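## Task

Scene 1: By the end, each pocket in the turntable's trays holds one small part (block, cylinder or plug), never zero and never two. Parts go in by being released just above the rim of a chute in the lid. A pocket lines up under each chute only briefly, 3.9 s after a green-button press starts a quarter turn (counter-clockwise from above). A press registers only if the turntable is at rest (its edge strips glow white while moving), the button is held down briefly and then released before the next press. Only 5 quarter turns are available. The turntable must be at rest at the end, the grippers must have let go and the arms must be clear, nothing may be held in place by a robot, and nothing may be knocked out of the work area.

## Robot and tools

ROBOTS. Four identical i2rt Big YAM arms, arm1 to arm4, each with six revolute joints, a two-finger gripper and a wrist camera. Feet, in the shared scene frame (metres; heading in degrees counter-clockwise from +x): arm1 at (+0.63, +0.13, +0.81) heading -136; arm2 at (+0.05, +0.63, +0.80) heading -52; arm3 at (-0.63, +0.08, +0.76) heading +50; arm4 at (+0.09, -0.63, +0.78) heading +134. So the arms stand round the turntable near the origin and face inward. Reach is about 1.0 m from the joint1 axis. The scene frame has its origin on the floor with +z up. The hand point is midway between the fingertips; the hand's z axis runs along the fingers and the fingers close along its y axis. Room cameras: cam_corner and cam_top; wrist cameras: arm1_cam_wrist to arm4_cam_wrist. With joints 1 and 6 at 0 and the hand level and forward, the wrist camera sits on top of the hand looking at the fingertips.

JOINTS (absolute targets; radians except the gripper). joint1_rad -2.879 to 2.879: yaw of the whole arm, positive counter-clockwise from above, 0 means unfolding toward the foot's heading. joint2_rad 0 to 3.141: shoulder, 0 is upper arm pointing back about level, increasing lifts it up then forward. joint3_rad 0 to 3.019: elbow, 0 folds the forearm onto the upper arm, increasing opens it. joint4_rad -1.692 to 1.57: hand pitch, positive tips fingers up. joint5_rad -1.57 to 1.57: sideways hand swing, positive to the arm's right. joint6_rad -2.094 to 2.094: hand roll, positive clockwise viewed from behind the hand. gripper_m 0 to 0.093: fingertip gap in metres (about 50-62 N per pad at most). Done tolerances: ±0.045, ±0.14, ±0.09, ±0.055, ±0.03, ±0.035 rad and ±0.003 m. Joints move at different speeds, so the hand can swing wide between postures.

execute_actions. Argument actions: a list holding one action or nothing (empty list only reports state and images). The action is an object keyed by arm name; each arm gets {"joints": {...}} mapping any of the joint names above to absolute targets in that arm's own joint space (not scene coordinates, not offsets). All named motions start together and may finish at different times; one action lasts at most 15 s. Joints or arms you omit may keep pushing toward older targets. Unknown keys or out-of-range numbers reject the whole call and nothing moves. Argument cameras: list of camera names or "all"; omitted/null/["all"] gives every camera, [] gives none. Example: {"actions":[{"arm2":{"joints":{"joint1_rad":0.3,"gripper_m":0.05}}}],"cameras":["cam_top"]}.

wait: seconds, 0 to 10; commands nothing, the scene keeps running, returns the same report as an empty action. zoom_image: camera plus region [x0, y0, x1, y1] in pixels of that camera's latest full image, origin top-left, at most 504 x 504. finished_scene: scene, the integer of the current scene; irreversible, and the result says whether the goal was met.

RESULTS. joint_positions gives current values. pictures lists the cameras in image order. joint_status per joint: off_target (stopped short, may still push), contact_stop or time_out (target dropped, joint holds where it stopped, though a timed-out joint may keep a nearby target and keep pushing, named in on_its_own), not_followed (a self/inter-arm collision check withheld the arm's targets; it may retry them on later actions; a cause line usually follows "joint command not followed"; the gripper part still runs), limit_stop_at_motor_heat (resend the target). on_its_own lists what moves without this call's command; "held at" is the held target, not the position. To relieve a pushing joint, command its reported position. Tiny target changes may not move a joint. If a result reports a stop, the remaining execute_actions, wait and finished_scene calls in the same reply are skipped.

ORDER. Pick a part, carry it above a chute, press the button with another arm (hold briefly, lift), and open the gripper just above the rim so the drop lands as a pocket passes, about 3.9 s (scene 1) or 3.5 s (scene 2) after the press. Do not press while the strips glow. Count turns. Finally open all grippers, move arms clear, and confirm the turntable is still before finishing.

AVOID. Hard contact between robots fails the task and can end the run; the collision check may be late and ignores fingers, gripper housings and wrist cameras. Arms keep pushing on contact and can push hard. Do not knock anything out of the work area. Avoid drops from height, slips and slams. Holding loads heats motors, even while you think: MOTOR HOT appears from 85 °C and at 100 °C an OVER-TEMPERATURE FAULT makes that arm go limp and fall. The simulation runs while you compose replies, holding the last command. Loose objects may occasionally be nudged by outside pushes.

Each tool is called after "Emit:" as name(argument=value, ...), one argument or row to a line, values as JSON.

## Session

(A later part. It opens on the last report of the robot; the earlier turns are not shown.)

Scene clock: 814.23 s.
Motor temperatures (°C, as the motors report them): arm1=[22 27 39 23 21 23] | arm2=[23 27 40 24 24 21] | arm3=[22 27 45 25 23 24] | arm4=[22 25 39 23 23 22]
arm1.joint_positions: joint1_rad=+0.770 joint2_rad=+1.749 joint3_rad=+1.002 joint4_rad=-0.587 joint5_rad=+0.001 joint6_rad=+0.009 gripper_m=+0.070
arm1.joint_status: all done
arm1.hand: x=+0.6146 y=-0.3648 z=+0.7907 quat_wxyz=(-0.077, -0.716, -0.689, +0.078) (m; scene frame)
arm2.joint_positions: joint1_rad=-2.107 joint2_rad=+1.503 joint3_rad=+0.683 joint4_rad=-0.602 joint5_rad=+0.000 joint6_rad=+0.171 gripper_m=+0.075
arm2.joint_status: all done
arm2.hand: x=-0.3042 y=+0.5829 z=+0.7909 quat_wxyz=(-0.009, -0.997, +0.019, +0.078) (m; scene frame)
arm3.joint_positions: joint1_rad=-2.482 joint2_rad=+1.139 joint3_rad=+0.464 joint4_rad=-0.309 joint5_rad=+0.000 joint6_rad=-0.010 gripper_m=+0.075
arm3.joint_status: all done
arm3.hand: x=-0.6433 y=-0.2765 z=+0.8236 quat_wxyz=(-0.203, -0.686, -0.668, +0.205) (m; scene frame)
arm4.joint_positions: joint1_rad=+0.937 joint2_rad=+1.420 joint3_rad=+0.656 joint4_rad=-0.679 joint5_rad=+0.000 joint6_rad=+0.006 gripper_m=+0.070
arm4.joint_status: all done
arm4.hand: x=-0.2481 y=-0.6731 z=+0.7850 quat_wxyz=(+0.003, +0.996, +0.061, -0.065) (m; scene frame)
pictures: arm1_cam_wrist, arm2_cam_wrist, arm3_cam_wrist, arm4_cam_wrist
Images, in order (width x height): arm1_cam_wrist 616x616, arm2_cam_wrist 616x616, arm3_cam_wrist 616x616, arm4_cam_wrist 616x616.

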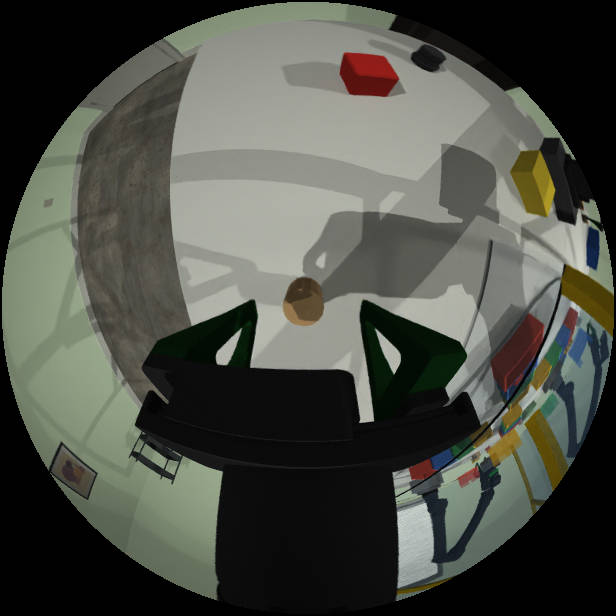

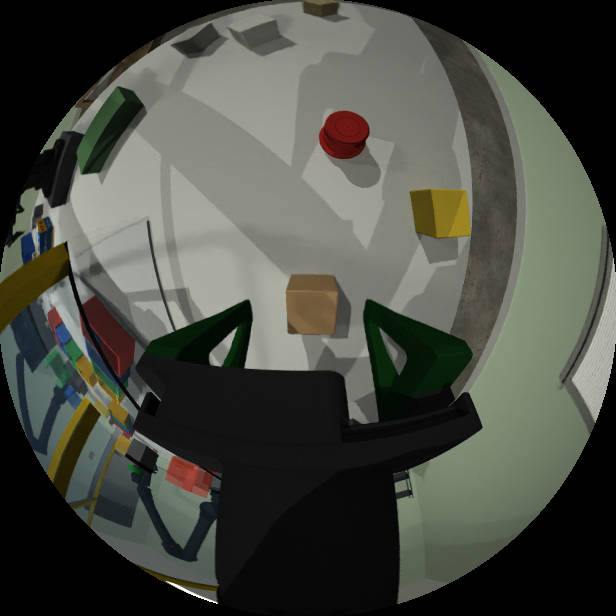

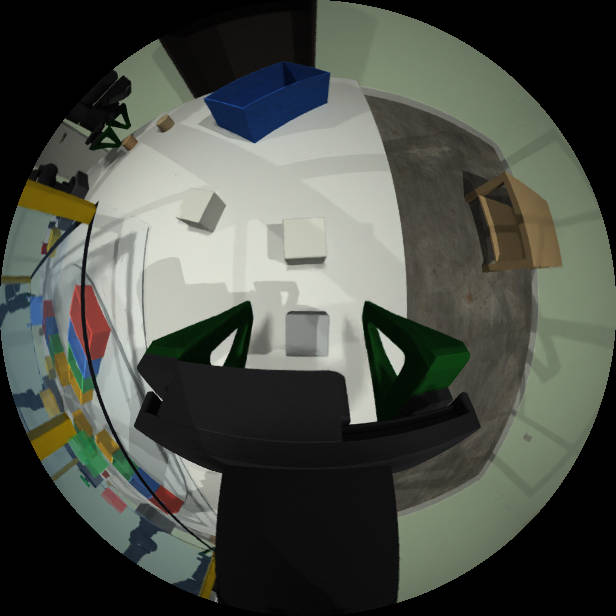

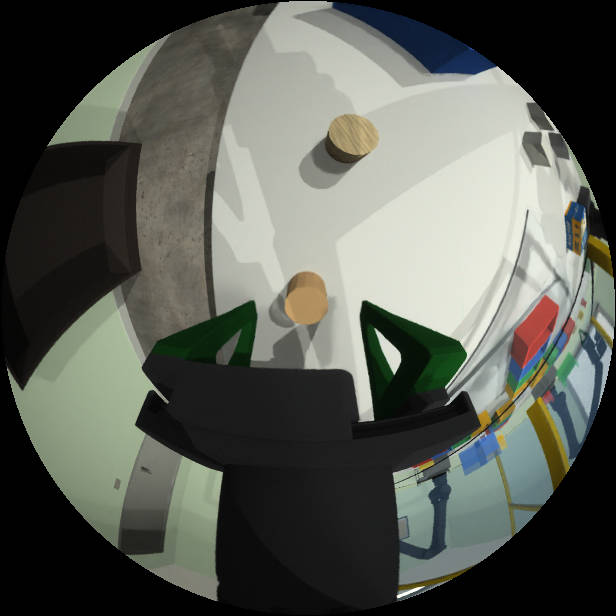

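Emit:
execute_actions(
  actions=[
    {"arm1":{"joints":{"joint1_rad":0.785,"joint2_rad":1.847,"joint4_rad":-0.566,"gripper_m":0.062}},"arm2":{"joints":{"joint2_rad":1.634,"joint4_rad":-0.570,"gripper_m":0.066}},"arm3":{"joints":{"joint2_rad":1.365,"joint4_rad":-0.343,"gripper_m":0.066}},"arm4":{"joints":{"joint2_rad":1.526,"joint4_rad":-0.644,"gripper_m":0.062}}},
  ],
  cameras=["arm1_cam_wrist","arm2_cam_wrist","arm3_cam_wrist","arm4_cam_wrist"],
)

Scene clock: 848.50 s.
Motor temperatures (°C, as the motors report them): arm1=[22 28 37 23 21 23] | arm2=[23 28 37 24 24 21] | arm3=[22 27 43 25 23 24] | arm4=[22 26 38 23 23 22]
arm1.joint_positions: joint1_rad=+0.770 joint2_rad=+1.842 joint3_rad=+1.002 joint4_rad=-0.574 joint5_rad=+0.001 joint6_rad=+0.009 gripper_m=+0.062
arm1.joint_status: all done
arm1.hand: x=+0.6150 y=-0.3525 z=+0.7483 quat_wxyz=(-0.049, -0.719, -0.691, +0.050) (m; scene frame)
arm2.joint_positions: joint1_rad=-2.107 joint2_rad=+1.636 joint3_rad=+0.683 joint4_rad=-0.584 joint5_rad=+0.000 joint6_rad=+0.171 gripper_m=+0.066
arm2.joint_status: all done
arm2.hand: x=-0.2875 y=+0.5854 z=+0.7472 quat_wxyz=(+0.000, -1.000, +0.019, +0.021) (m; scene frame)
arm3.joint_positions: joint1_rad=-2.482 joint2_rad=+1.373 joint3_rad=+0.464 joint4_rad=-0.337 joint5_rad=+0.000 joint6_rad=-0.010 gripper_m=+0.066
arm3.joint_status: all done
arm3.hand: x=-0.6414 y=-0.2442 z=+0.7450 quat_wxyz=(-0.115, -0.707, -0.689, +0.113) (m; scene frame)
arm4.joint_positions: joint1_rad=+0.937 joint2_rad=+1.531 joint3_rad=+0.656 joint4_rad=-0.653 joint5_rad=+0.000 joint6_rad=+0.006 gripper_m=+0.062
arm4.joint_status: all done
arm4.hand: x=-0.2392 y=-0.6718 z=+0.7510 quat_wxyz=(+0.000, +0.998, +0.061, -0.024) (m; scene frame)
pictures: arm1_cam_wrist, arm2_cam_wrist, arm3_cam_wrist, arm4_cam_wrist
Images, in order (width x height): arm1_cam_wrist 616x616, arm2_cam_wrist 616x616, arm3_cam_wrist 616x616, arm4_cam_wrist 616x616.

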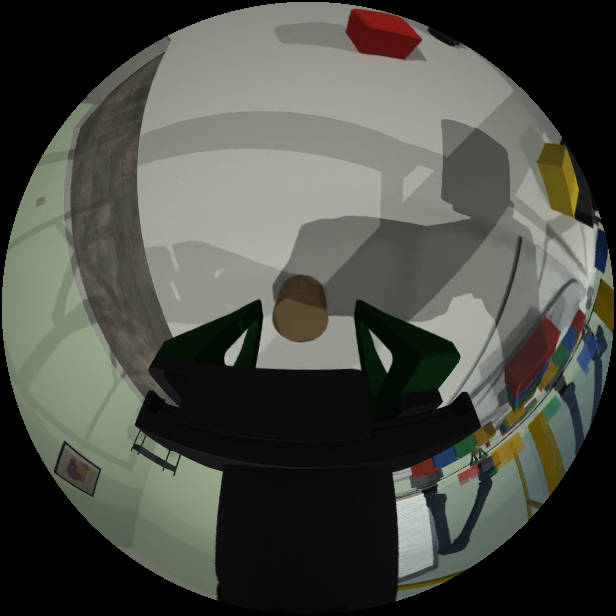

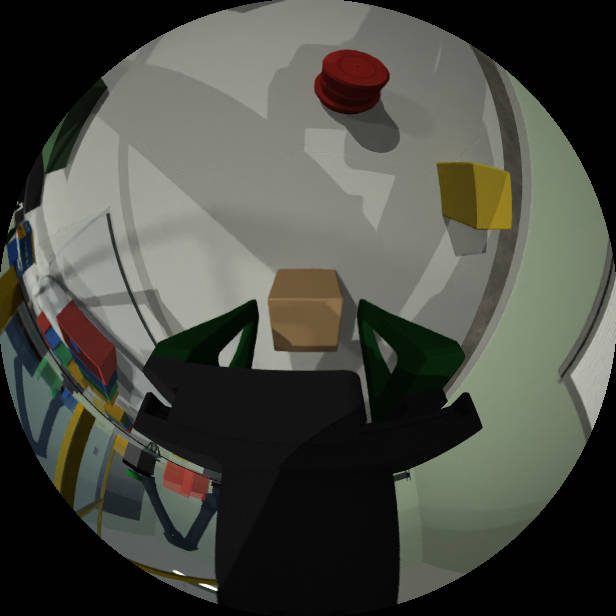

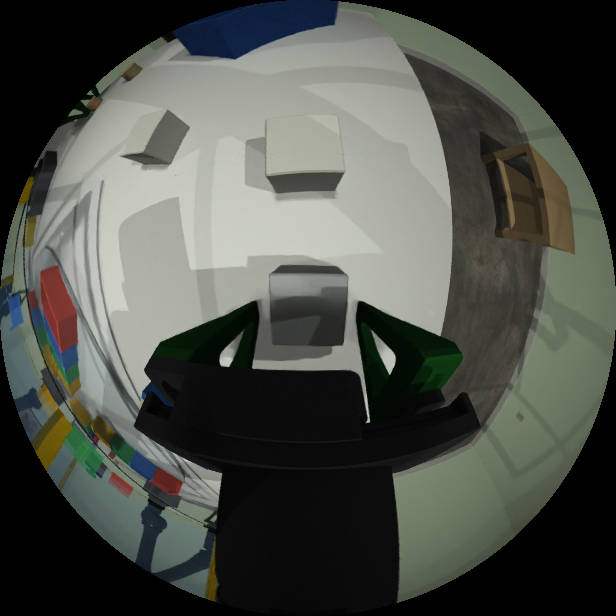

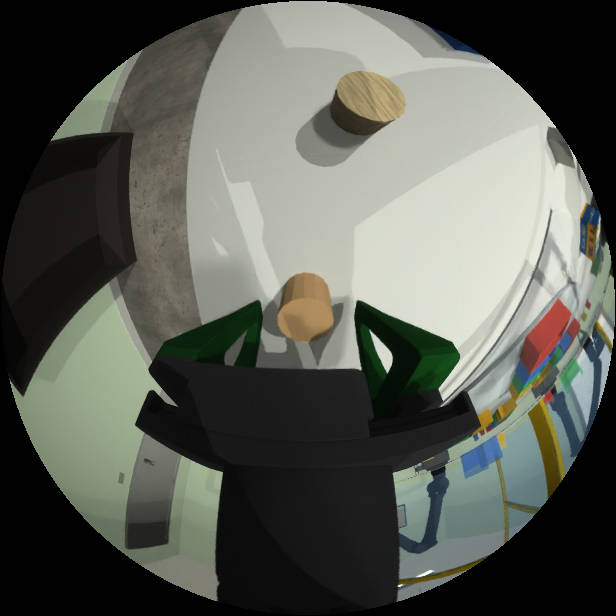

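Emit:
zoom_image(
  camera="arm2_cam_wrist",
  region=[245, 255, 371, 381],
)

Emit:
zoom_image(
  camera="arm3_cam_wrist",
  region=[245, 255, 371, 381],
)

Emit:
zoom_image(
  camera="arm1_cam_wrist",
  region=[245, 255, 371, 381],
)

Emit:
zoom_image(
  camera="arm4_cam_wrist",
  region=[245, 255, 371, 381],
)

Region (245, 255, 371, 381) of arm2_cam_wrist's 616x616 image, scaled by 4.000, with more detail than that image has.

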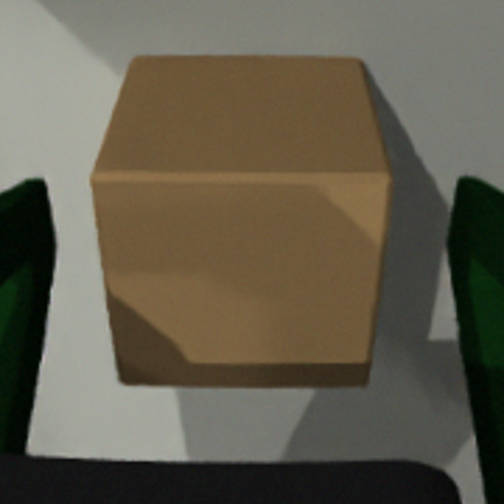

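Region (245, 255, 371, 381) of arm3_cam_wrist's 616x616 image, scaled by 4.000, with more detail than that image has.

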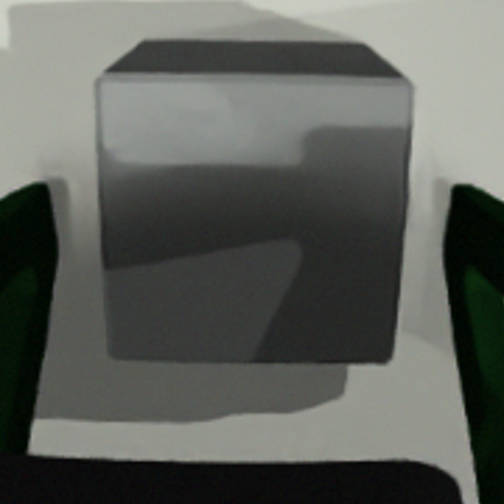

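Region (245, 255, 371, 381) of arm1_cam_wrist's 616x616 image, scaled by 4.000, with more detail than that image has.

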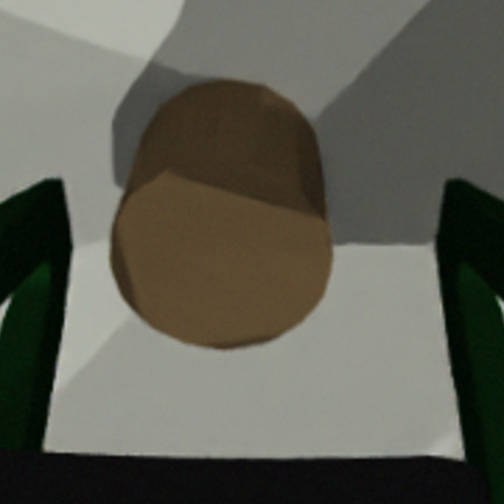

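Region (245, 255, 371, 381) of arm4_cam_wrist's 616x616 image, scaled by 4.000, with more detail than that image has.

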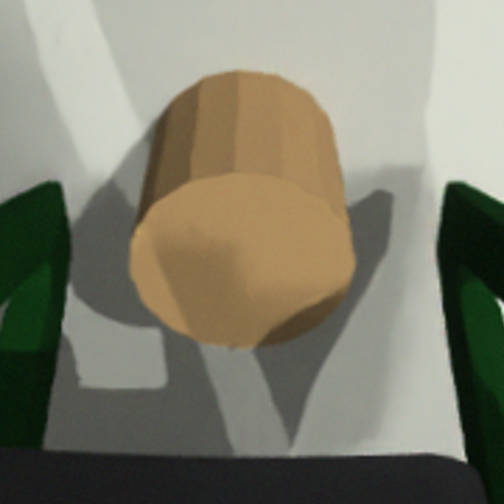

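Emit:
execute_actions(
  actions=[
    {"arm1":{"joints":{"joint1_rad":0.794,"joint2_rad":1.862,"gripper_m":0.052}},"arm2":{"joints":{"joint2_rad":1.66,"gripper_m":0.053}},"arm3":{"joints":{"joint4_rad":-0.286,"gripper_m":0.053}},"arm4":{"joints":{"gripper_m":0.022}}},
  ],
  cameras=["arm1_cam_wrist","arm2_cam_wrist","arm3_cam_wrist","arm4_cam_wrist"],
)

Scene clock: 879.03 s.
Motor temperatures (°C, as the motors report them): arm1=[22 29 36 23 21 23] | arm2=[23 28 36 24 24 21] | arm3=[22 27 41 25 23 24] | arm4=[22 26 37 23 23 22]
arm1.joint_positions: joint1_rad=+0.781 joint2_rad=+1.842 joint3_rad=+1.002 joint4_rad=-0.574 joint5_rad=+0.001 joint6_rad=+0.009 gripper_m=+0.052
arm1.joint_status: all done
arm1.hand: x=+0.6203 y=-0.3527 z=+0.7483 quat_wxyz=(-0.050, -0.715, -0.695, +0.050) (m; scene frame)
arm2.joint_positions: joint1_rad=-2.107 joint2_rad=+1.645 joint3_rad=+0.683 joint4_rad=-0.584 joint5_rad=+0.000 joint6_rad=+0.171 gripper_m=+0.053
arm2.joint_status: all done
arm2.hand: x=-0.2858 y=+0.5856 z=+0.7441 quat_wxyz=(+0.000, -1.000, +0.019, +0.016) (m; scene frame)
arm3.joint_positions: joint1_rad=-2.482 joint2_rad=+1.373 joint3_rad=+0.464 joint4_rad=-0.301 joint5_rad=+0.000 joint6_rad=-0.010 gripper_m=+0.053
arm3.joint_status: all done
arm3.hand: x=-0.6417 y=-0.2527 z=+0.7480 quat_wxyz=(-0.127, -0.705, -0.687, +0.126) (m; scene frame)
arm4.joint_positions: joint1_rad=+0.937 joint2_rad=+1.531 joint3_rad=+0.656 joint4_rad=-0.653 joint5_rad=+0.000 joint6_rad=+0.006 gripper_m=+0.031
arm4.joint_status: gripper_m off_target (ended at +0.031, target +0.022)
arm4.hand: x=-0.2392 y=-0.6718 z=+0.7510 quat_wxyz=(+0.000, +0.998, +0.061, -0.024) (m; scene frame)
pictures: arm1_cam_wrist, arm2_cam_wrist, arm3_cam_wrist, arm4_cam_wrist
Images, in order (width x height): arm1_cam_wrist 616x616, arm2_cam_wrist 616x616, arm3_cam_wrist 616x616, arm4_cam_wrist 616x616.

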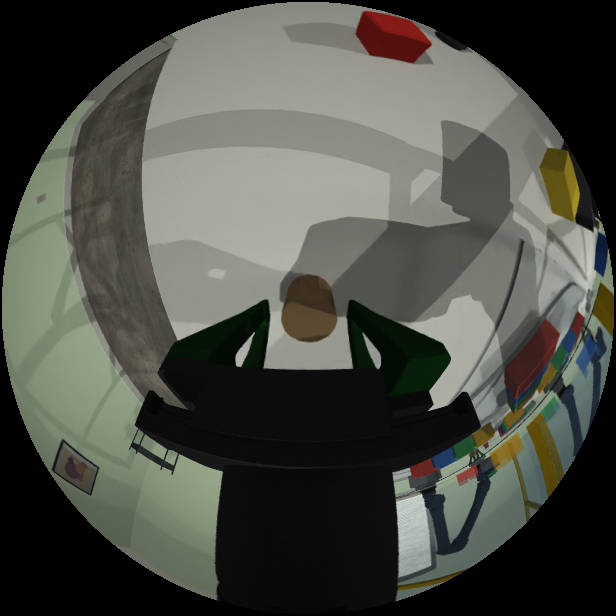

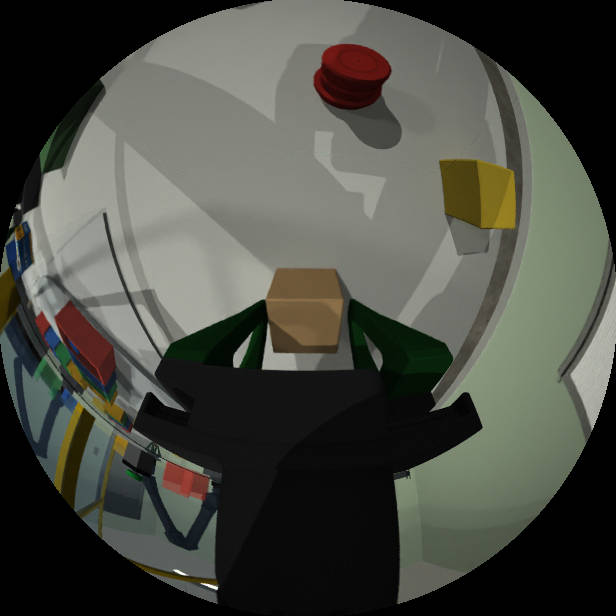

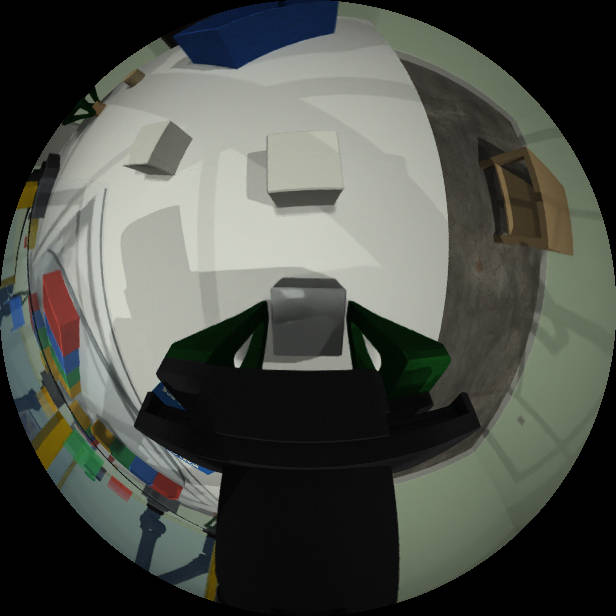

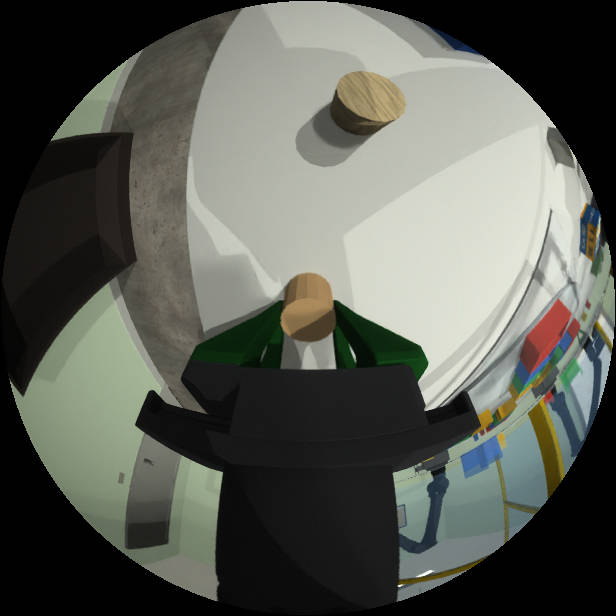

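Emit:
execute_actions(
  actions=[
    {"arm1":{"joints":{"gripper_m":0.022}},"arm2":{"joints":{"gripper_m":0.03}},"arm3":{"joints":{"gripper_m":0.03}}},
  ],
  cameras=["arm1_cam_wrist","arm2_cam_wrist","arm3_cam_wrist"],
)

Scene clock: 883.27 s.
Motor temperatures (°C, as the motors report them): arm1=[22 29 36 23 21 23] | arm2=[23 28 36 24 24 21] | arm3=[22 27 41 25 23 24] | arm4=[22 26 37 23 23 22]
arm1.joint_positions: joint1_rad=+0.781 joint2_rad=+1.842 joint3_rad=+1.002 joint4_rad=-0.574 joint5_rad=+0.001 joint6_rad=+0.009 gripper_m=+0.031
arm1.joint_status: gripper_m off_target (ended at +0.031, target +0.022)
arm1.hand: x=+0.6203 y=-0.3527 z=+0.7483 quat_wxyz=(-0.050, -0.715, -0.695, +0.050) (m; scene frame)
arm2.joint_positions: joint1_rad=-2.107 joint2_rad=+1.645 joint3_rad=+0.683 joint4_rad=-0.584 joint5_rad=+0.000 joint6_rad=+0.171 gripper_m=+0.039
arm2.joint_status: gripper_m off_target (ended at +0.039, target +0.030)
arm2.hand: x=-0.2858 y=+0.5856 z=+0.7441 quat_wxyz=(+0.000, -1.000, +0.019, +0.016) (m; scene frame)
arm3.joint_positions: joint1_rad=-2.482 joint2_rad=+1.373 joint3_rad=+0.464 joint4_rad=-0.300 joint5_rad=+0.001 joint6_rad=-0.010 gripper_m=+0.040
arm3.joint_status: gripper_m off_target (ended at +0.040, target +0.030)
arm3.hand: x=-0.6418 y=-0.2527 z=+0.7480 quat_wxyz=(-0.127, -0.705, -0.686, +0.126) (m; scene frame)
arm4.joint_positions: joint1_rad=+0.937 joint2_rad=+1.531 joint3_rad=+0.656 joint4_rad=-0.653 joint5_rad=+0.000 joint6_rad=+0.006 gripper_m=+0.031
arm4.joint_status: not commanded
arm4.hand: x=-0.2392 y=-0.6718 z=+0.7510 quat_wxyz=(+0.000, +0.998, +0.061, -0.024) (m; scene frame)
pictures: arm1_cam_wrist, arm2_cam_wrist, arm3_cam_wrist
Images, in order (width x height): arm1_cam_wrist 616x616, arm2_cam_wrist 616x616, arm3_cam_wrist 616x616.

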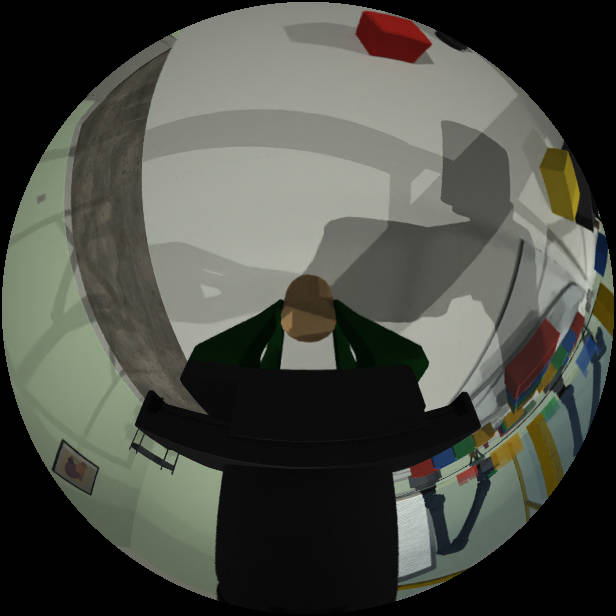

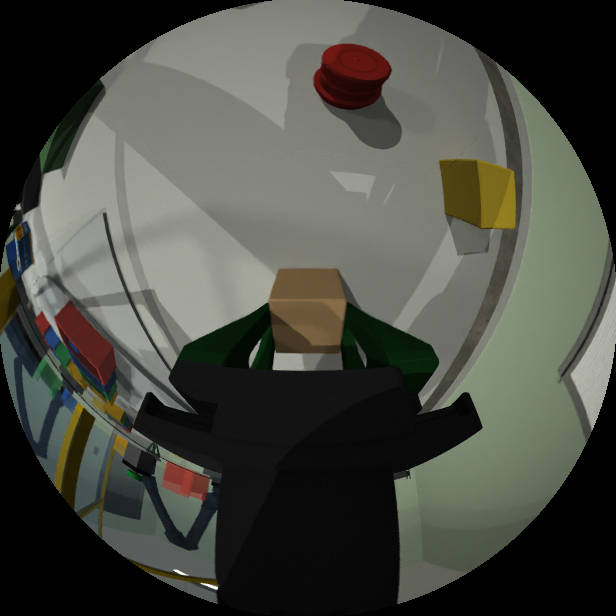

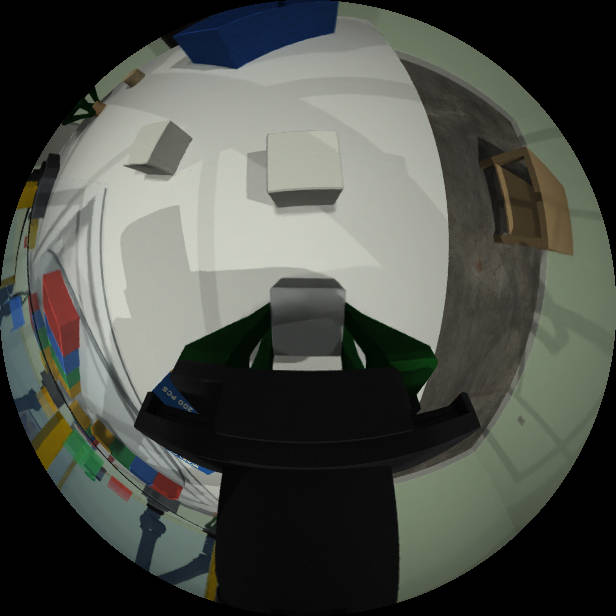

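Emit:
execute_actions(
  actions=[
    {"arm1":{"joints":{"joint2_rad":1.15,"joint3_rad":1.272,"joint4_rad":-1.037}},"arm2":{"joints":{"joint2_rad":1.10,"joint3_rad":1.20,"joint4_rad":-1.246}},"arm3":{"joints":{"joint2_rad":0.72,"joint4_rad":-0.45}},"arm4":{"joints":{"joint2_rad":1.19,"joint3_rad":1.018,"joint4_rad":-1.21}}},
  ],
  cameras=["cam_corner","cam_top"],
)

Scene clock: 939.93 s.
Motor temperatures (°C, as the motors report them): arm1=[22 29 36 23 21 23] | arm2=[23 28 36 24 24 21] | arm3=[22 27 41 25 23 24] | arm4=[22 26 37 23 23 22]
arm1.joint_positions: joint1_rad=+0.781 joint2_rad=+1.145 joint3_rad=+1.264 joint4_rad=-1.029 joint5_rad=+0.001 joint6_rad=+0.009 gripper_m=+0.031
arm1.joint_status: all done
arm1.hand: x=+0.6200 y=-0.3347 z=+1.1538 quat_wxyz=(-0.223, -0.680, -0.661, +0.225) (m; scene frame)
arm2.joint_positions: joint1_rad=-2.107 joint2_rad=+1.095 joint3_rad=+1.177 joint4_rad=-1.234 joint5_rad=+0.000 joint6_rad=+0.171 gripper_m=+0.039
arm2.joint_status: all done
arm2.hand: x=-0.3300 y=+0.5778 z=+1.1056 quat_wxyz=(-0.029, -0.977, +0.018, +0.210) (m; scene frame)
arm3.joint_positions: joint1_rad=-2.482 joint2_rad=+0.723 joint3_rad=+0.460 joint4_rad=-0.449 joint5_rad=+0.001 joint6_rad=-0.010 gripper_m=+0.040
arm3.joint_status: all done
arm3.hand: x=-0.6439 y=-0.2550 z=+0.9362 quat_wxyz=(-0.291, -0.652, -0.634, +0.297) (m; scene frame)
arm4.joint_positions: joint1_rad=+0.937 joint2_rad=+1.184 joint3_rad=+1.003 joint4_rad=-1.203 joint5_rad=+0.000 joint6_rad=+0.006 gripper_m=+0.031
arm4.joint_status: all done
arm4.hand: x=-0.2710 y=-0.6768 z=+0.9745 quat_wxyz=(+0.005, +0.994, +0.061, -0.095) (m; scene frame)
pictures: cam_corner, cam_top
Images, in order (width x height): cam_corner 672x504, cam_top 672x504.

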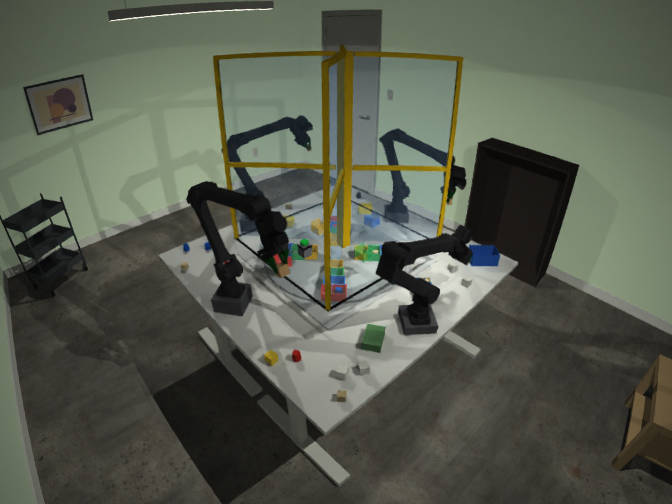

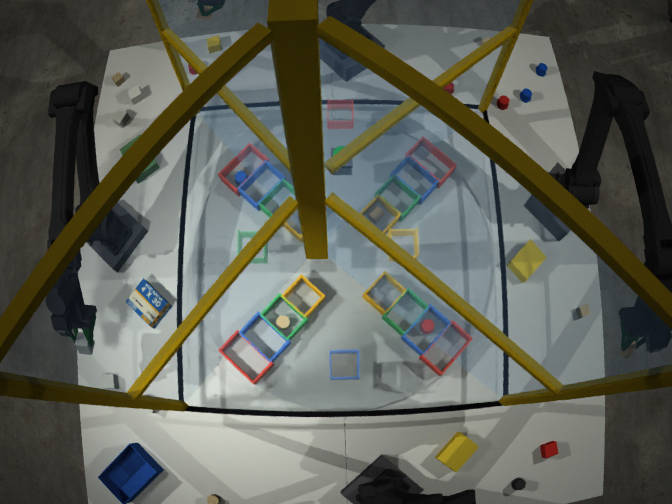

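Emit:
execute_actions(
  actions=[
    {"arm1":{"joints":{"joint1_rad":-0.515,"joint3_rad":1.245,"joint6_rad":0.26}},"arm2":{"joints":{"joint1_rad":-0.759,"joint3_rad":1.168,"joint6_rad":0.135}},"arm3":{"joints":{"joint1_rad":-1.064,"joint2_rad":0.80,"joint3_rad":1.005,"joint4_rad":-0.862,"joint6_rad":-0.19}},"arm4":{"joints":{"joint1_rad":-0.517,"joint3_rad":0.992,"joint6_rad":0.244}}},
  ],
  cameras=["cam_corner","cam_top"],
)

Scene clock: 951.73 s.
Motor temperatures (°C, as the motors report them): arm1=[22 28 38 23 21 23] | arm2=[23 28 38 24 24 21] | arm3=[22 26 44 25 23 24] | arm4=[22 26 38 23 23 22]
arm1.joint_positions: joint1_rad=-0.510 joint2_rad=+1.145 joint3_rad=+1.249 joint4_rad=-1.029 joint5_rad=+0.000 joint6_rad=+0.251 gripper_m=+0.031
arm1.joint_status: all done
arm1.hand: x=+0.1893 y=+0.0060 z=+1.1503 quat_wxyz=(-0.073, -0.949, -0.007, +0.306) (m; scene frame)
arm2.joint_positions: joint1_rad=-0.759 joint2_rad=+1.095 joint3_rad=+1.166 joint4_rad=-1.234 joint5_rad=+0.000 joint6_rad=+0.148 gripper_m=+0.039
arm2.joint_status: all done
arm2.hand: x=+0.0207 y=+0.2430 z=+1.0957 quat_wxyz=(-0.143, -0.770, -0.606, +0.141) (m; scene frame)
arm3.joint_positions: joint1_rad=-1.069 joint2_rad=+0.806 joint3_rad=+0.955 joint4_rad=-0.861 joint5_rad=+0.000 joint6_rad=-0.180 gripper_m=+0.040
arm3.joint_status: all done
arm3.hand: x=-0.2681 y=+0.0109 z=+1.1154 quat_wxyz=(-0.414, -0.006, -0.907, +0.076) (m; scene frame)
arm4.joint_positions: joint1_rad=-0.518 joint2_rad=+1.185 joint3_rad=+0.982 joint4_rad=-1.203 joint5_rad=+0.000 joint6_rad=+0.238 gripper_m=+0.031
arm4.joint_status: all done
arm4.hand: x=+0.0030 y=-0.2844 z=+0.9660 quat_wxyz=(-0.043, +0.707, -0.702, -0.073) (m; scene frame)
pictures: cam_corner, cam_top
Images, in order (width x height): cam_corner 672x504, cam_top 672x504.

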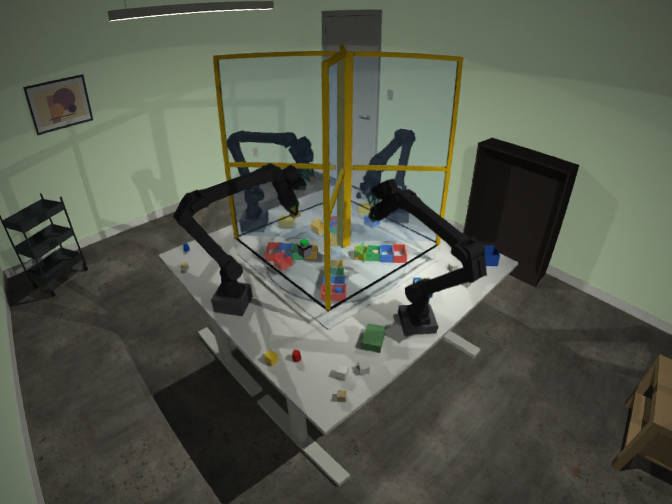

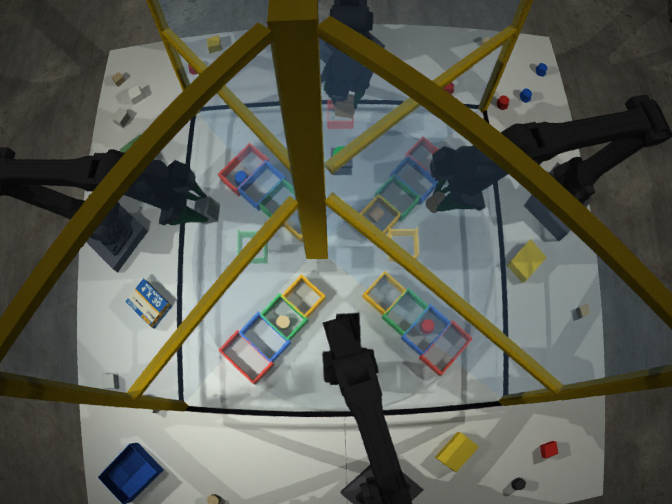

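Emit:
execute_actions(
  actions=[
    {"arm1":{"joints":{"joint2_rad":1.617}},"arm2":{"joints":{"joint1_rad":-0.775,"joint2_rad":1.445}},"arm3":{"joints":{"joint2_rad":1.268}},"arm4":{"joints":{"joint1_rad":-0.503,"joint2_rad":1.312}}},
  ],
)

Scene clock: 961.30 s.
Motor temperatures (°C, as the motors report them): arm1=[22 28 38 23 21 23] | arm2=[23 28 38 24 24 21] | arm3=[22 26 47 25 23 24] | arm4=[22 26 39 23 23 22]
arm1.joint_positions: joint1_rad=-0.510 joint2_rad=+1.618 joint3_rad=+1.234 joint4_rad=-1.031 joint5_rad=+0.000 joint6_rad=+0.251 gripper_m=+0.031
arm1.joint_status: all done
arm1.hand: x=+0.1466 y=-0.0018 z=+0.9229 quat_wxyz=(-0.012, -0.997, -0.005, +0.074) (m; scene frame)
arm2.joint_positions: joint1_rad=-0.768 joint2_rad=+1.463 joint3_rad=+1.156 joint4_rad=-1.234 joint5_rad=+0.000 joint6_rad=+0.148 gripper_m=+0.039
arm2.joint_status: all done
arm2.hand: x=+0.0129 y=+0.2116 z=+0.9489 quat_wxyz=(-0.006, -0.789, -0.615, +0.012) (m; scene frame)
arm3.joint_positions: joint1_rad=-1.069 joint2_rad=+1.287 joint3_rad=+0.955 joint4_rad=-0.861 joint5_rad=+0.000 joint6_rad=-0.180 gripper_m=+0.040
arm3.joint_status: all done
arm3.hand: x=-0.2069 y=-0.0005 z=+0.9295 quat_wxyz=(-0.190, -0.006, -0.981, +0.034) (m; scene frame)
arm4.joint_positions: joint1_rad=-0.510 joint2_rad=+1.323 joint3_rad=+0.979 joint4_rad=-1.204 joint5_rad=+0.000 joint6_rad=+0.238 gripper_m=+0.031
arm4.joint_status: all done
arm4.hand: x=-0.0006 y=-0.2819 z=+0.9178 quat_wxyz=(-0.006, +0.712, -0.702, -0.012) (m; scene frame)
pictures: arm1_cam_wrist, arm2_cam_wrist, arm3_cam_wrist, arm4_cam_wrist, cam_corner, cam_top
Images, in order (width x height): arm1_cam_wrist 616x616, arm2_cam_wrist 616x616, arm3_cam_wrist 616x616, arm4_cam_wrist 616x616, cam_corner 672x504, cam_top 672x504.

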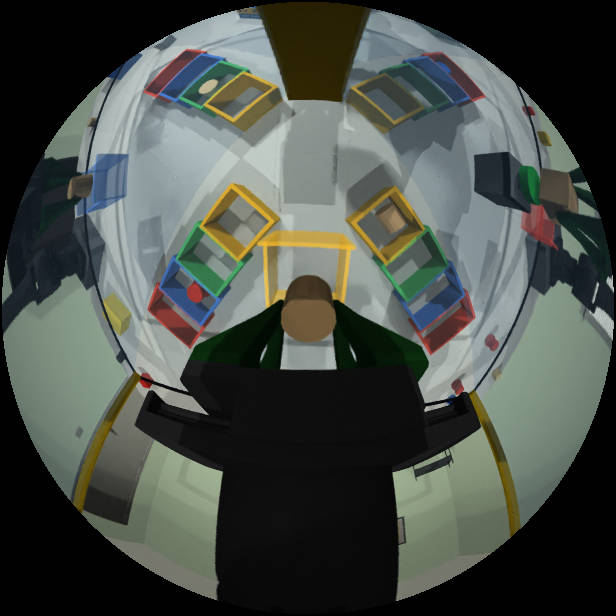

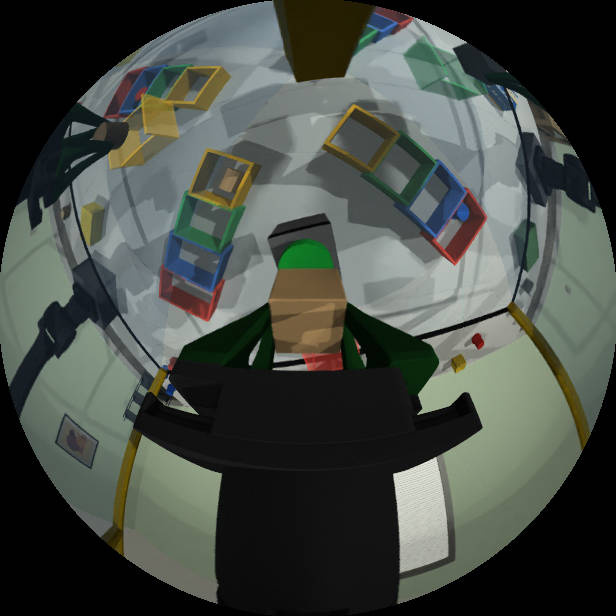

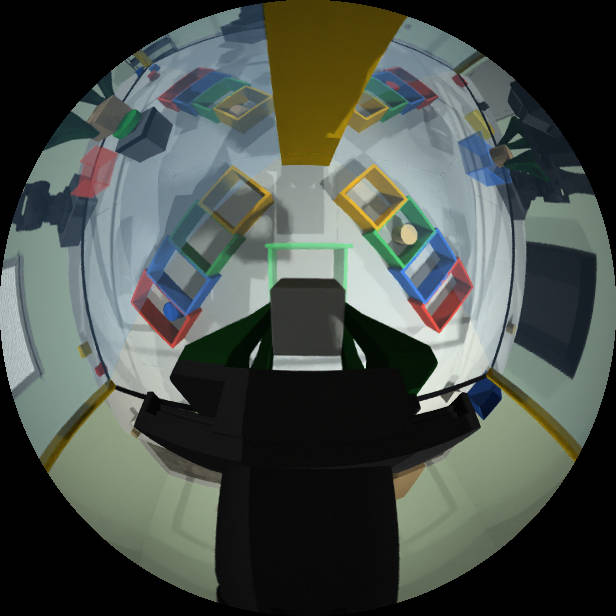

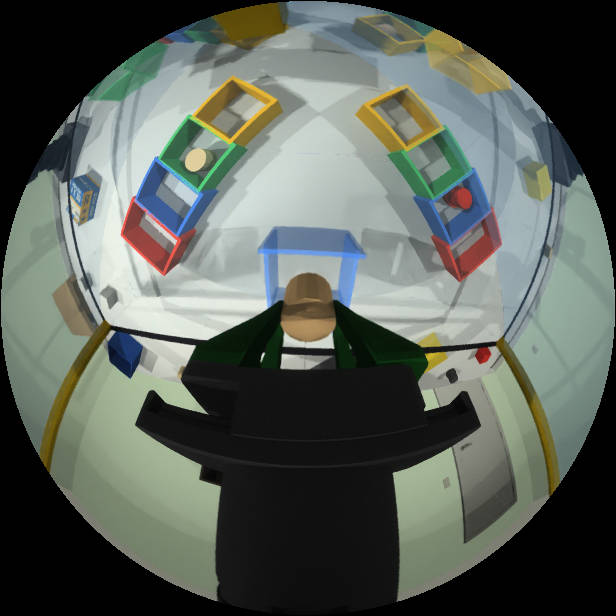

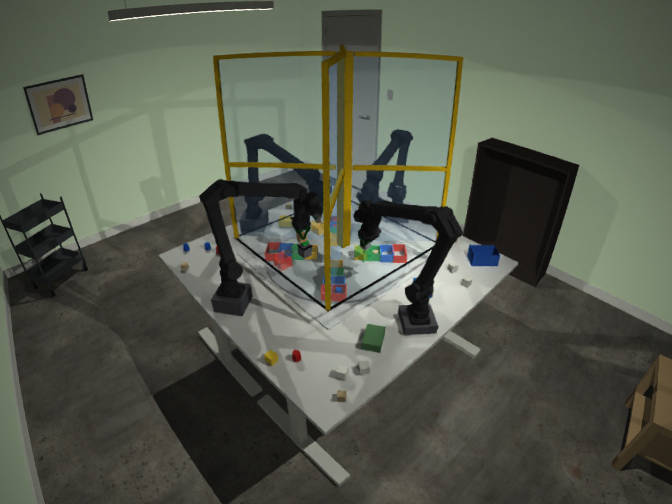

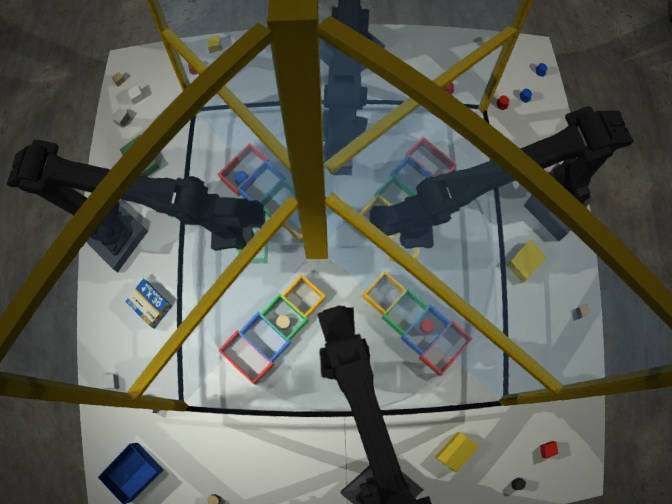

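Emit:
zoom_image(
  camera="arm2_cam_wrist",
  region=[224, 205, 392, 373],
)

Emit:
zoom_image(
  camera="arm3_cam_wrist",
  region=[245, 225, 371, 351],
)

Emit:
zoom_image(
  camera="arm1_cam_wrist",
  region=[245, 225, 371, 351],
)

Emit:
zoom_image(
  camera="arm4_cam_wrist",
  region=[245, 220, 371, 346],
)

Region (224, 205, 392, 373) of arm2_cam_wrist's 616x616 image, scaled by 3.000, with more detail than that image has.

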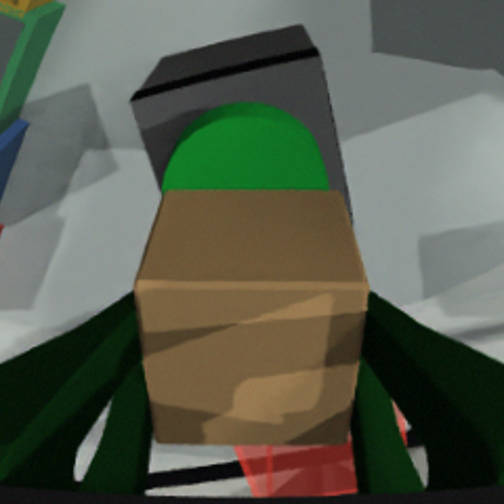

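Region (245, 225, 371, 351) of arm3_cam_wrist's 616x616 image, scaled by 4.000, with more detail than that image has.

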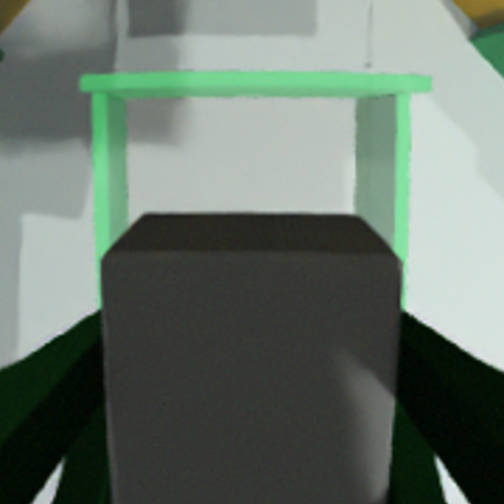

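Region (245, 225, 371, 351) of arm1_cam_wrist's 616x616 image, scaled by 4.000, with more detail than that image has.

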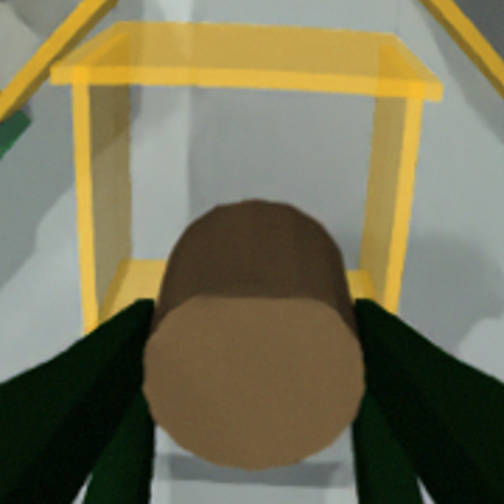

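Region (245, 220, 371, 346) of arm4_cam_wrist's 616x616 image, scaled by 4.000, with more detail than that image has.

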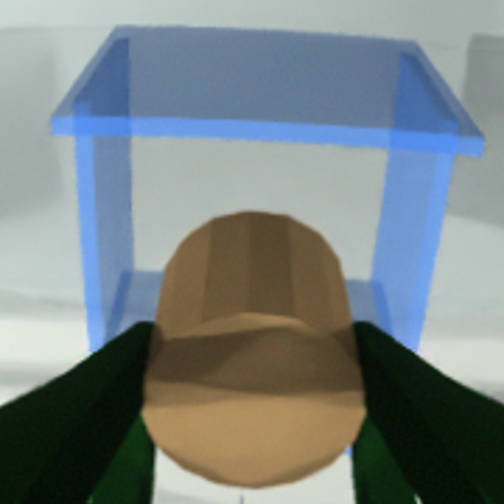

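Emit:
execute_actions(
  actions=[
    {"arm1":{"joints":{"joint4_rad":-0.990}},"arm2":{"joints":{"joint2_rad":1.150,"joint4_rad":-1.178,"joint6_rad":-0.156}},"arm3":{"joints":{"joint4_rad":-0.790}}},
  ],
  cameras=[],
)

Emit:
execute_actions(
  actions=[
    {"arm2":{"joints":{"joint1_rad":-0.814,"joint3_rad":0.802}}},
  ],
  cameras=["arm1_cam_wrist","arm2_cam_wrist","arm3_cam_wrist","cam_top"],
)

Scene clock: 1016.80 s.
Motor temperatures (°C, as the motors report them): arm1=[22 29 39 23 21 23] | arm2=[23 29 38 24 24 21] | arm3=[22 27 52 25 23 24] | arm4=[22 26 39 23 23 22]
arm1.joint_positions: joint1_rad=-0.510 joint2_rad=+1.618 joint3_rad=+1.234 joint4_rad=-1.001 joint5_rad=+0.000 joint6_rad=+0.251 gripper_m=+0.031
arm1.joint_status: all done
arm1.hand: x=+0.1395 y=-0.0037 z=+0.9241 quat_wxyz=(-0.015, -0.996, -0.006, +0.089) (m; scene frame)
arm2.joint_positions: joint1_rad=-0.768 joint2_rad=+1.140 joint3_rad=+1.156 joint4_rad=-1.195 joint5_rad=+0.000 joint6_rad=-0.141 gripper_m=+0.039
arm2.joint_status: all done
arm2.hand: x=+0.0158 y=+0.2297 z=+1.0780 quat_wxyz=(-0.116, -0.678, -0.709, +0.155) (m; scene frame)
arm3.joint_positions: joint1_rad=-1.069 joint2_rad=+1.287 joint3_rad=+0.955 joint4_rad=-0.810 joint5_rad=+0.000 joint6_rad=-0.180 gripper_m=+0.040
arm3.joint_status: all done
arm3.hand: x=-0.1956 y=-0.0027 z=+0.9346 quat_wxyz=(-0.215, -0.006, -0.976, +0.039) (m; scene frame)
arm4.joint_positions: joint1_rad=-0.510 joint2_rad=+1.323 joint3_rad=+0.979 joint4_rad=-1.204 joint5_rad=+0.000 joint6_rad=+0.238 gripper_m=+0.031
arm4.joint_status: not commanded
arm4.hand: x=-0.0006 y=-0.2819 z=+0.9178 quat_wxyz=(-0.006, +0.712, -0.702, -0.012) (m; scene frame)
pictures: none
No camera images: the call's "cameras" was empty. Leave "cameras" out to get every camera's image.

Scene clock: 1017.87 s.
Motor temperatures (°C, as the motors report them): arm1=[22 30 39 23 21 23] | arm2=[23 29 38 24 24 21] | arm3=[22 27 52 25 23 24] | arm4=[22 26 39 23 23 22]
arm1.joint_positions: joint1_rad=-0.510 joint2_rad=+1.618 joint3_rad=+1.234 joint4_rad=-1.001 joint5_rad=+0.000 joint6_rad=+0.251 gripper_m=+0.031
arm1.joint_status: not commanded
arm1.hand: x=+0.1395 y=-0.0037 z=+0.9241 quat_wxyz=(-0.015, -0.996, -0.006, +0.089) (m; scene frame)
arm2.joint_positions: joint1_rad=-0.812 joint2_rad=+1.146 joint3_rad=+0.793 joint4_rad=-1.190 joint5_rad=+0.000 joint6_rad=-0.142 gripper_m=+0.039
arm2.joint_status: all done
arm2.hand: x=+0.0123 y=+0.3396 z=+0.9226 quat_wxyz=(-0.004, -0.707, -0.707, +0.013) (m; scene frame)
arm3.joint_positions: joint1_rad=-1.069 joint2_rad=+1.287 joint3_rad=+0.955 joint4_rad=-0.810 joint5_rad=+0.000 joint6_rad=-0.180 gripper_m=+0.040
arm3.joint_status: not commanded
arm3.hand: x=-0.1956 y=-0.0027 z=+0.9346 quat_wxyz=(-0.215, -0.006, -0.976, +0.039) (m; scene frame)
arm4.joint_positions: joint1_rad=-0.510 joint2_rad=+1.323 joint3_rad=+0.979 joint4_rad=-1.204 joint5_rad=+0.000 joint6_rad=+0.238 gripper_m=+0.031
arm4.joint_status: not commanded
arm4.hand: x=-0.0006 y=-0.2819 z=+0.9178 quat_wxyz=(-0.006, +0.712, -0.702, -0.012) (m; scene frame)
pictures: arm1_cam_wrist, arm2_cam_wrist, arm3_cam_wrist, cam_top
Images, in order (width x height): arm1_cam_wrist 616x616, arm2_cam_wrist 616x616, arm3_cam_wrist 616x616, cam_top 672x504.

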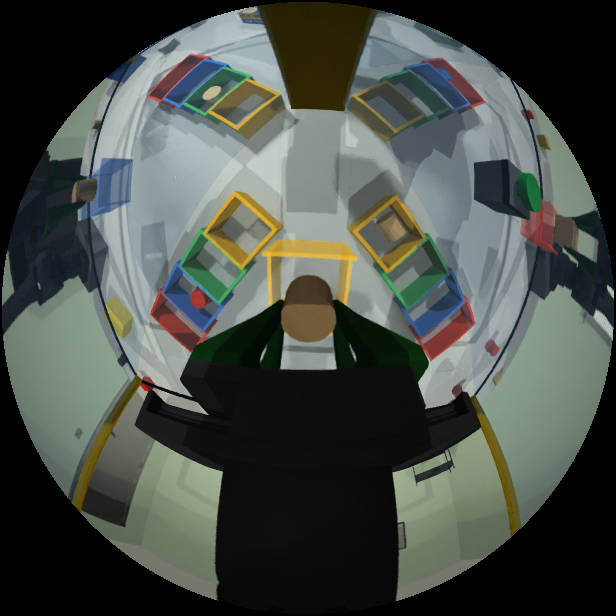

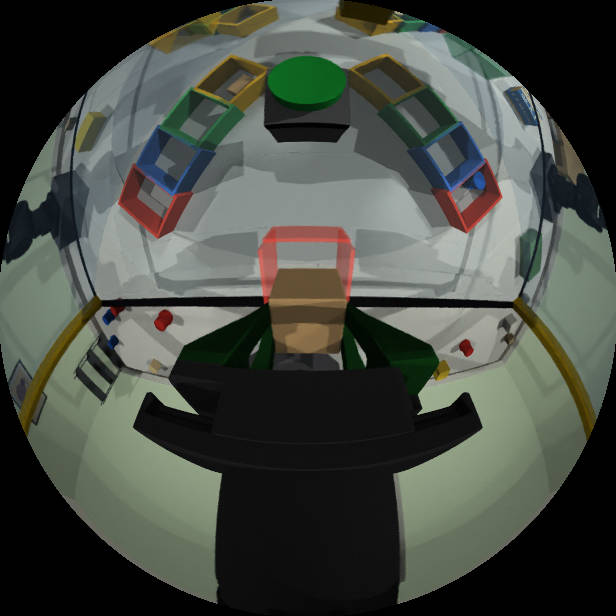

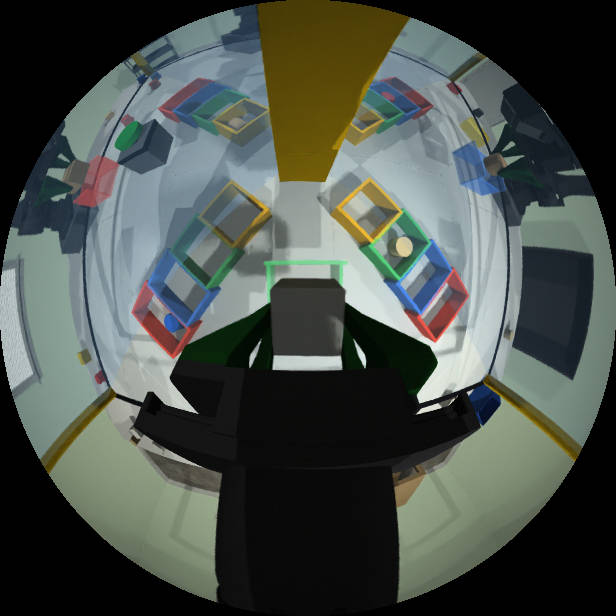

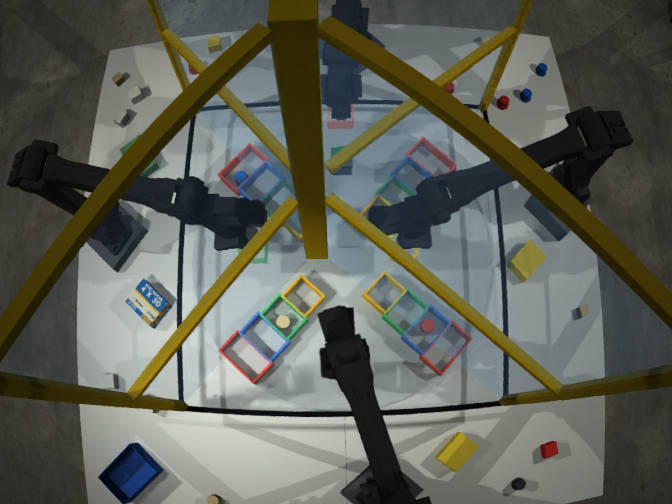

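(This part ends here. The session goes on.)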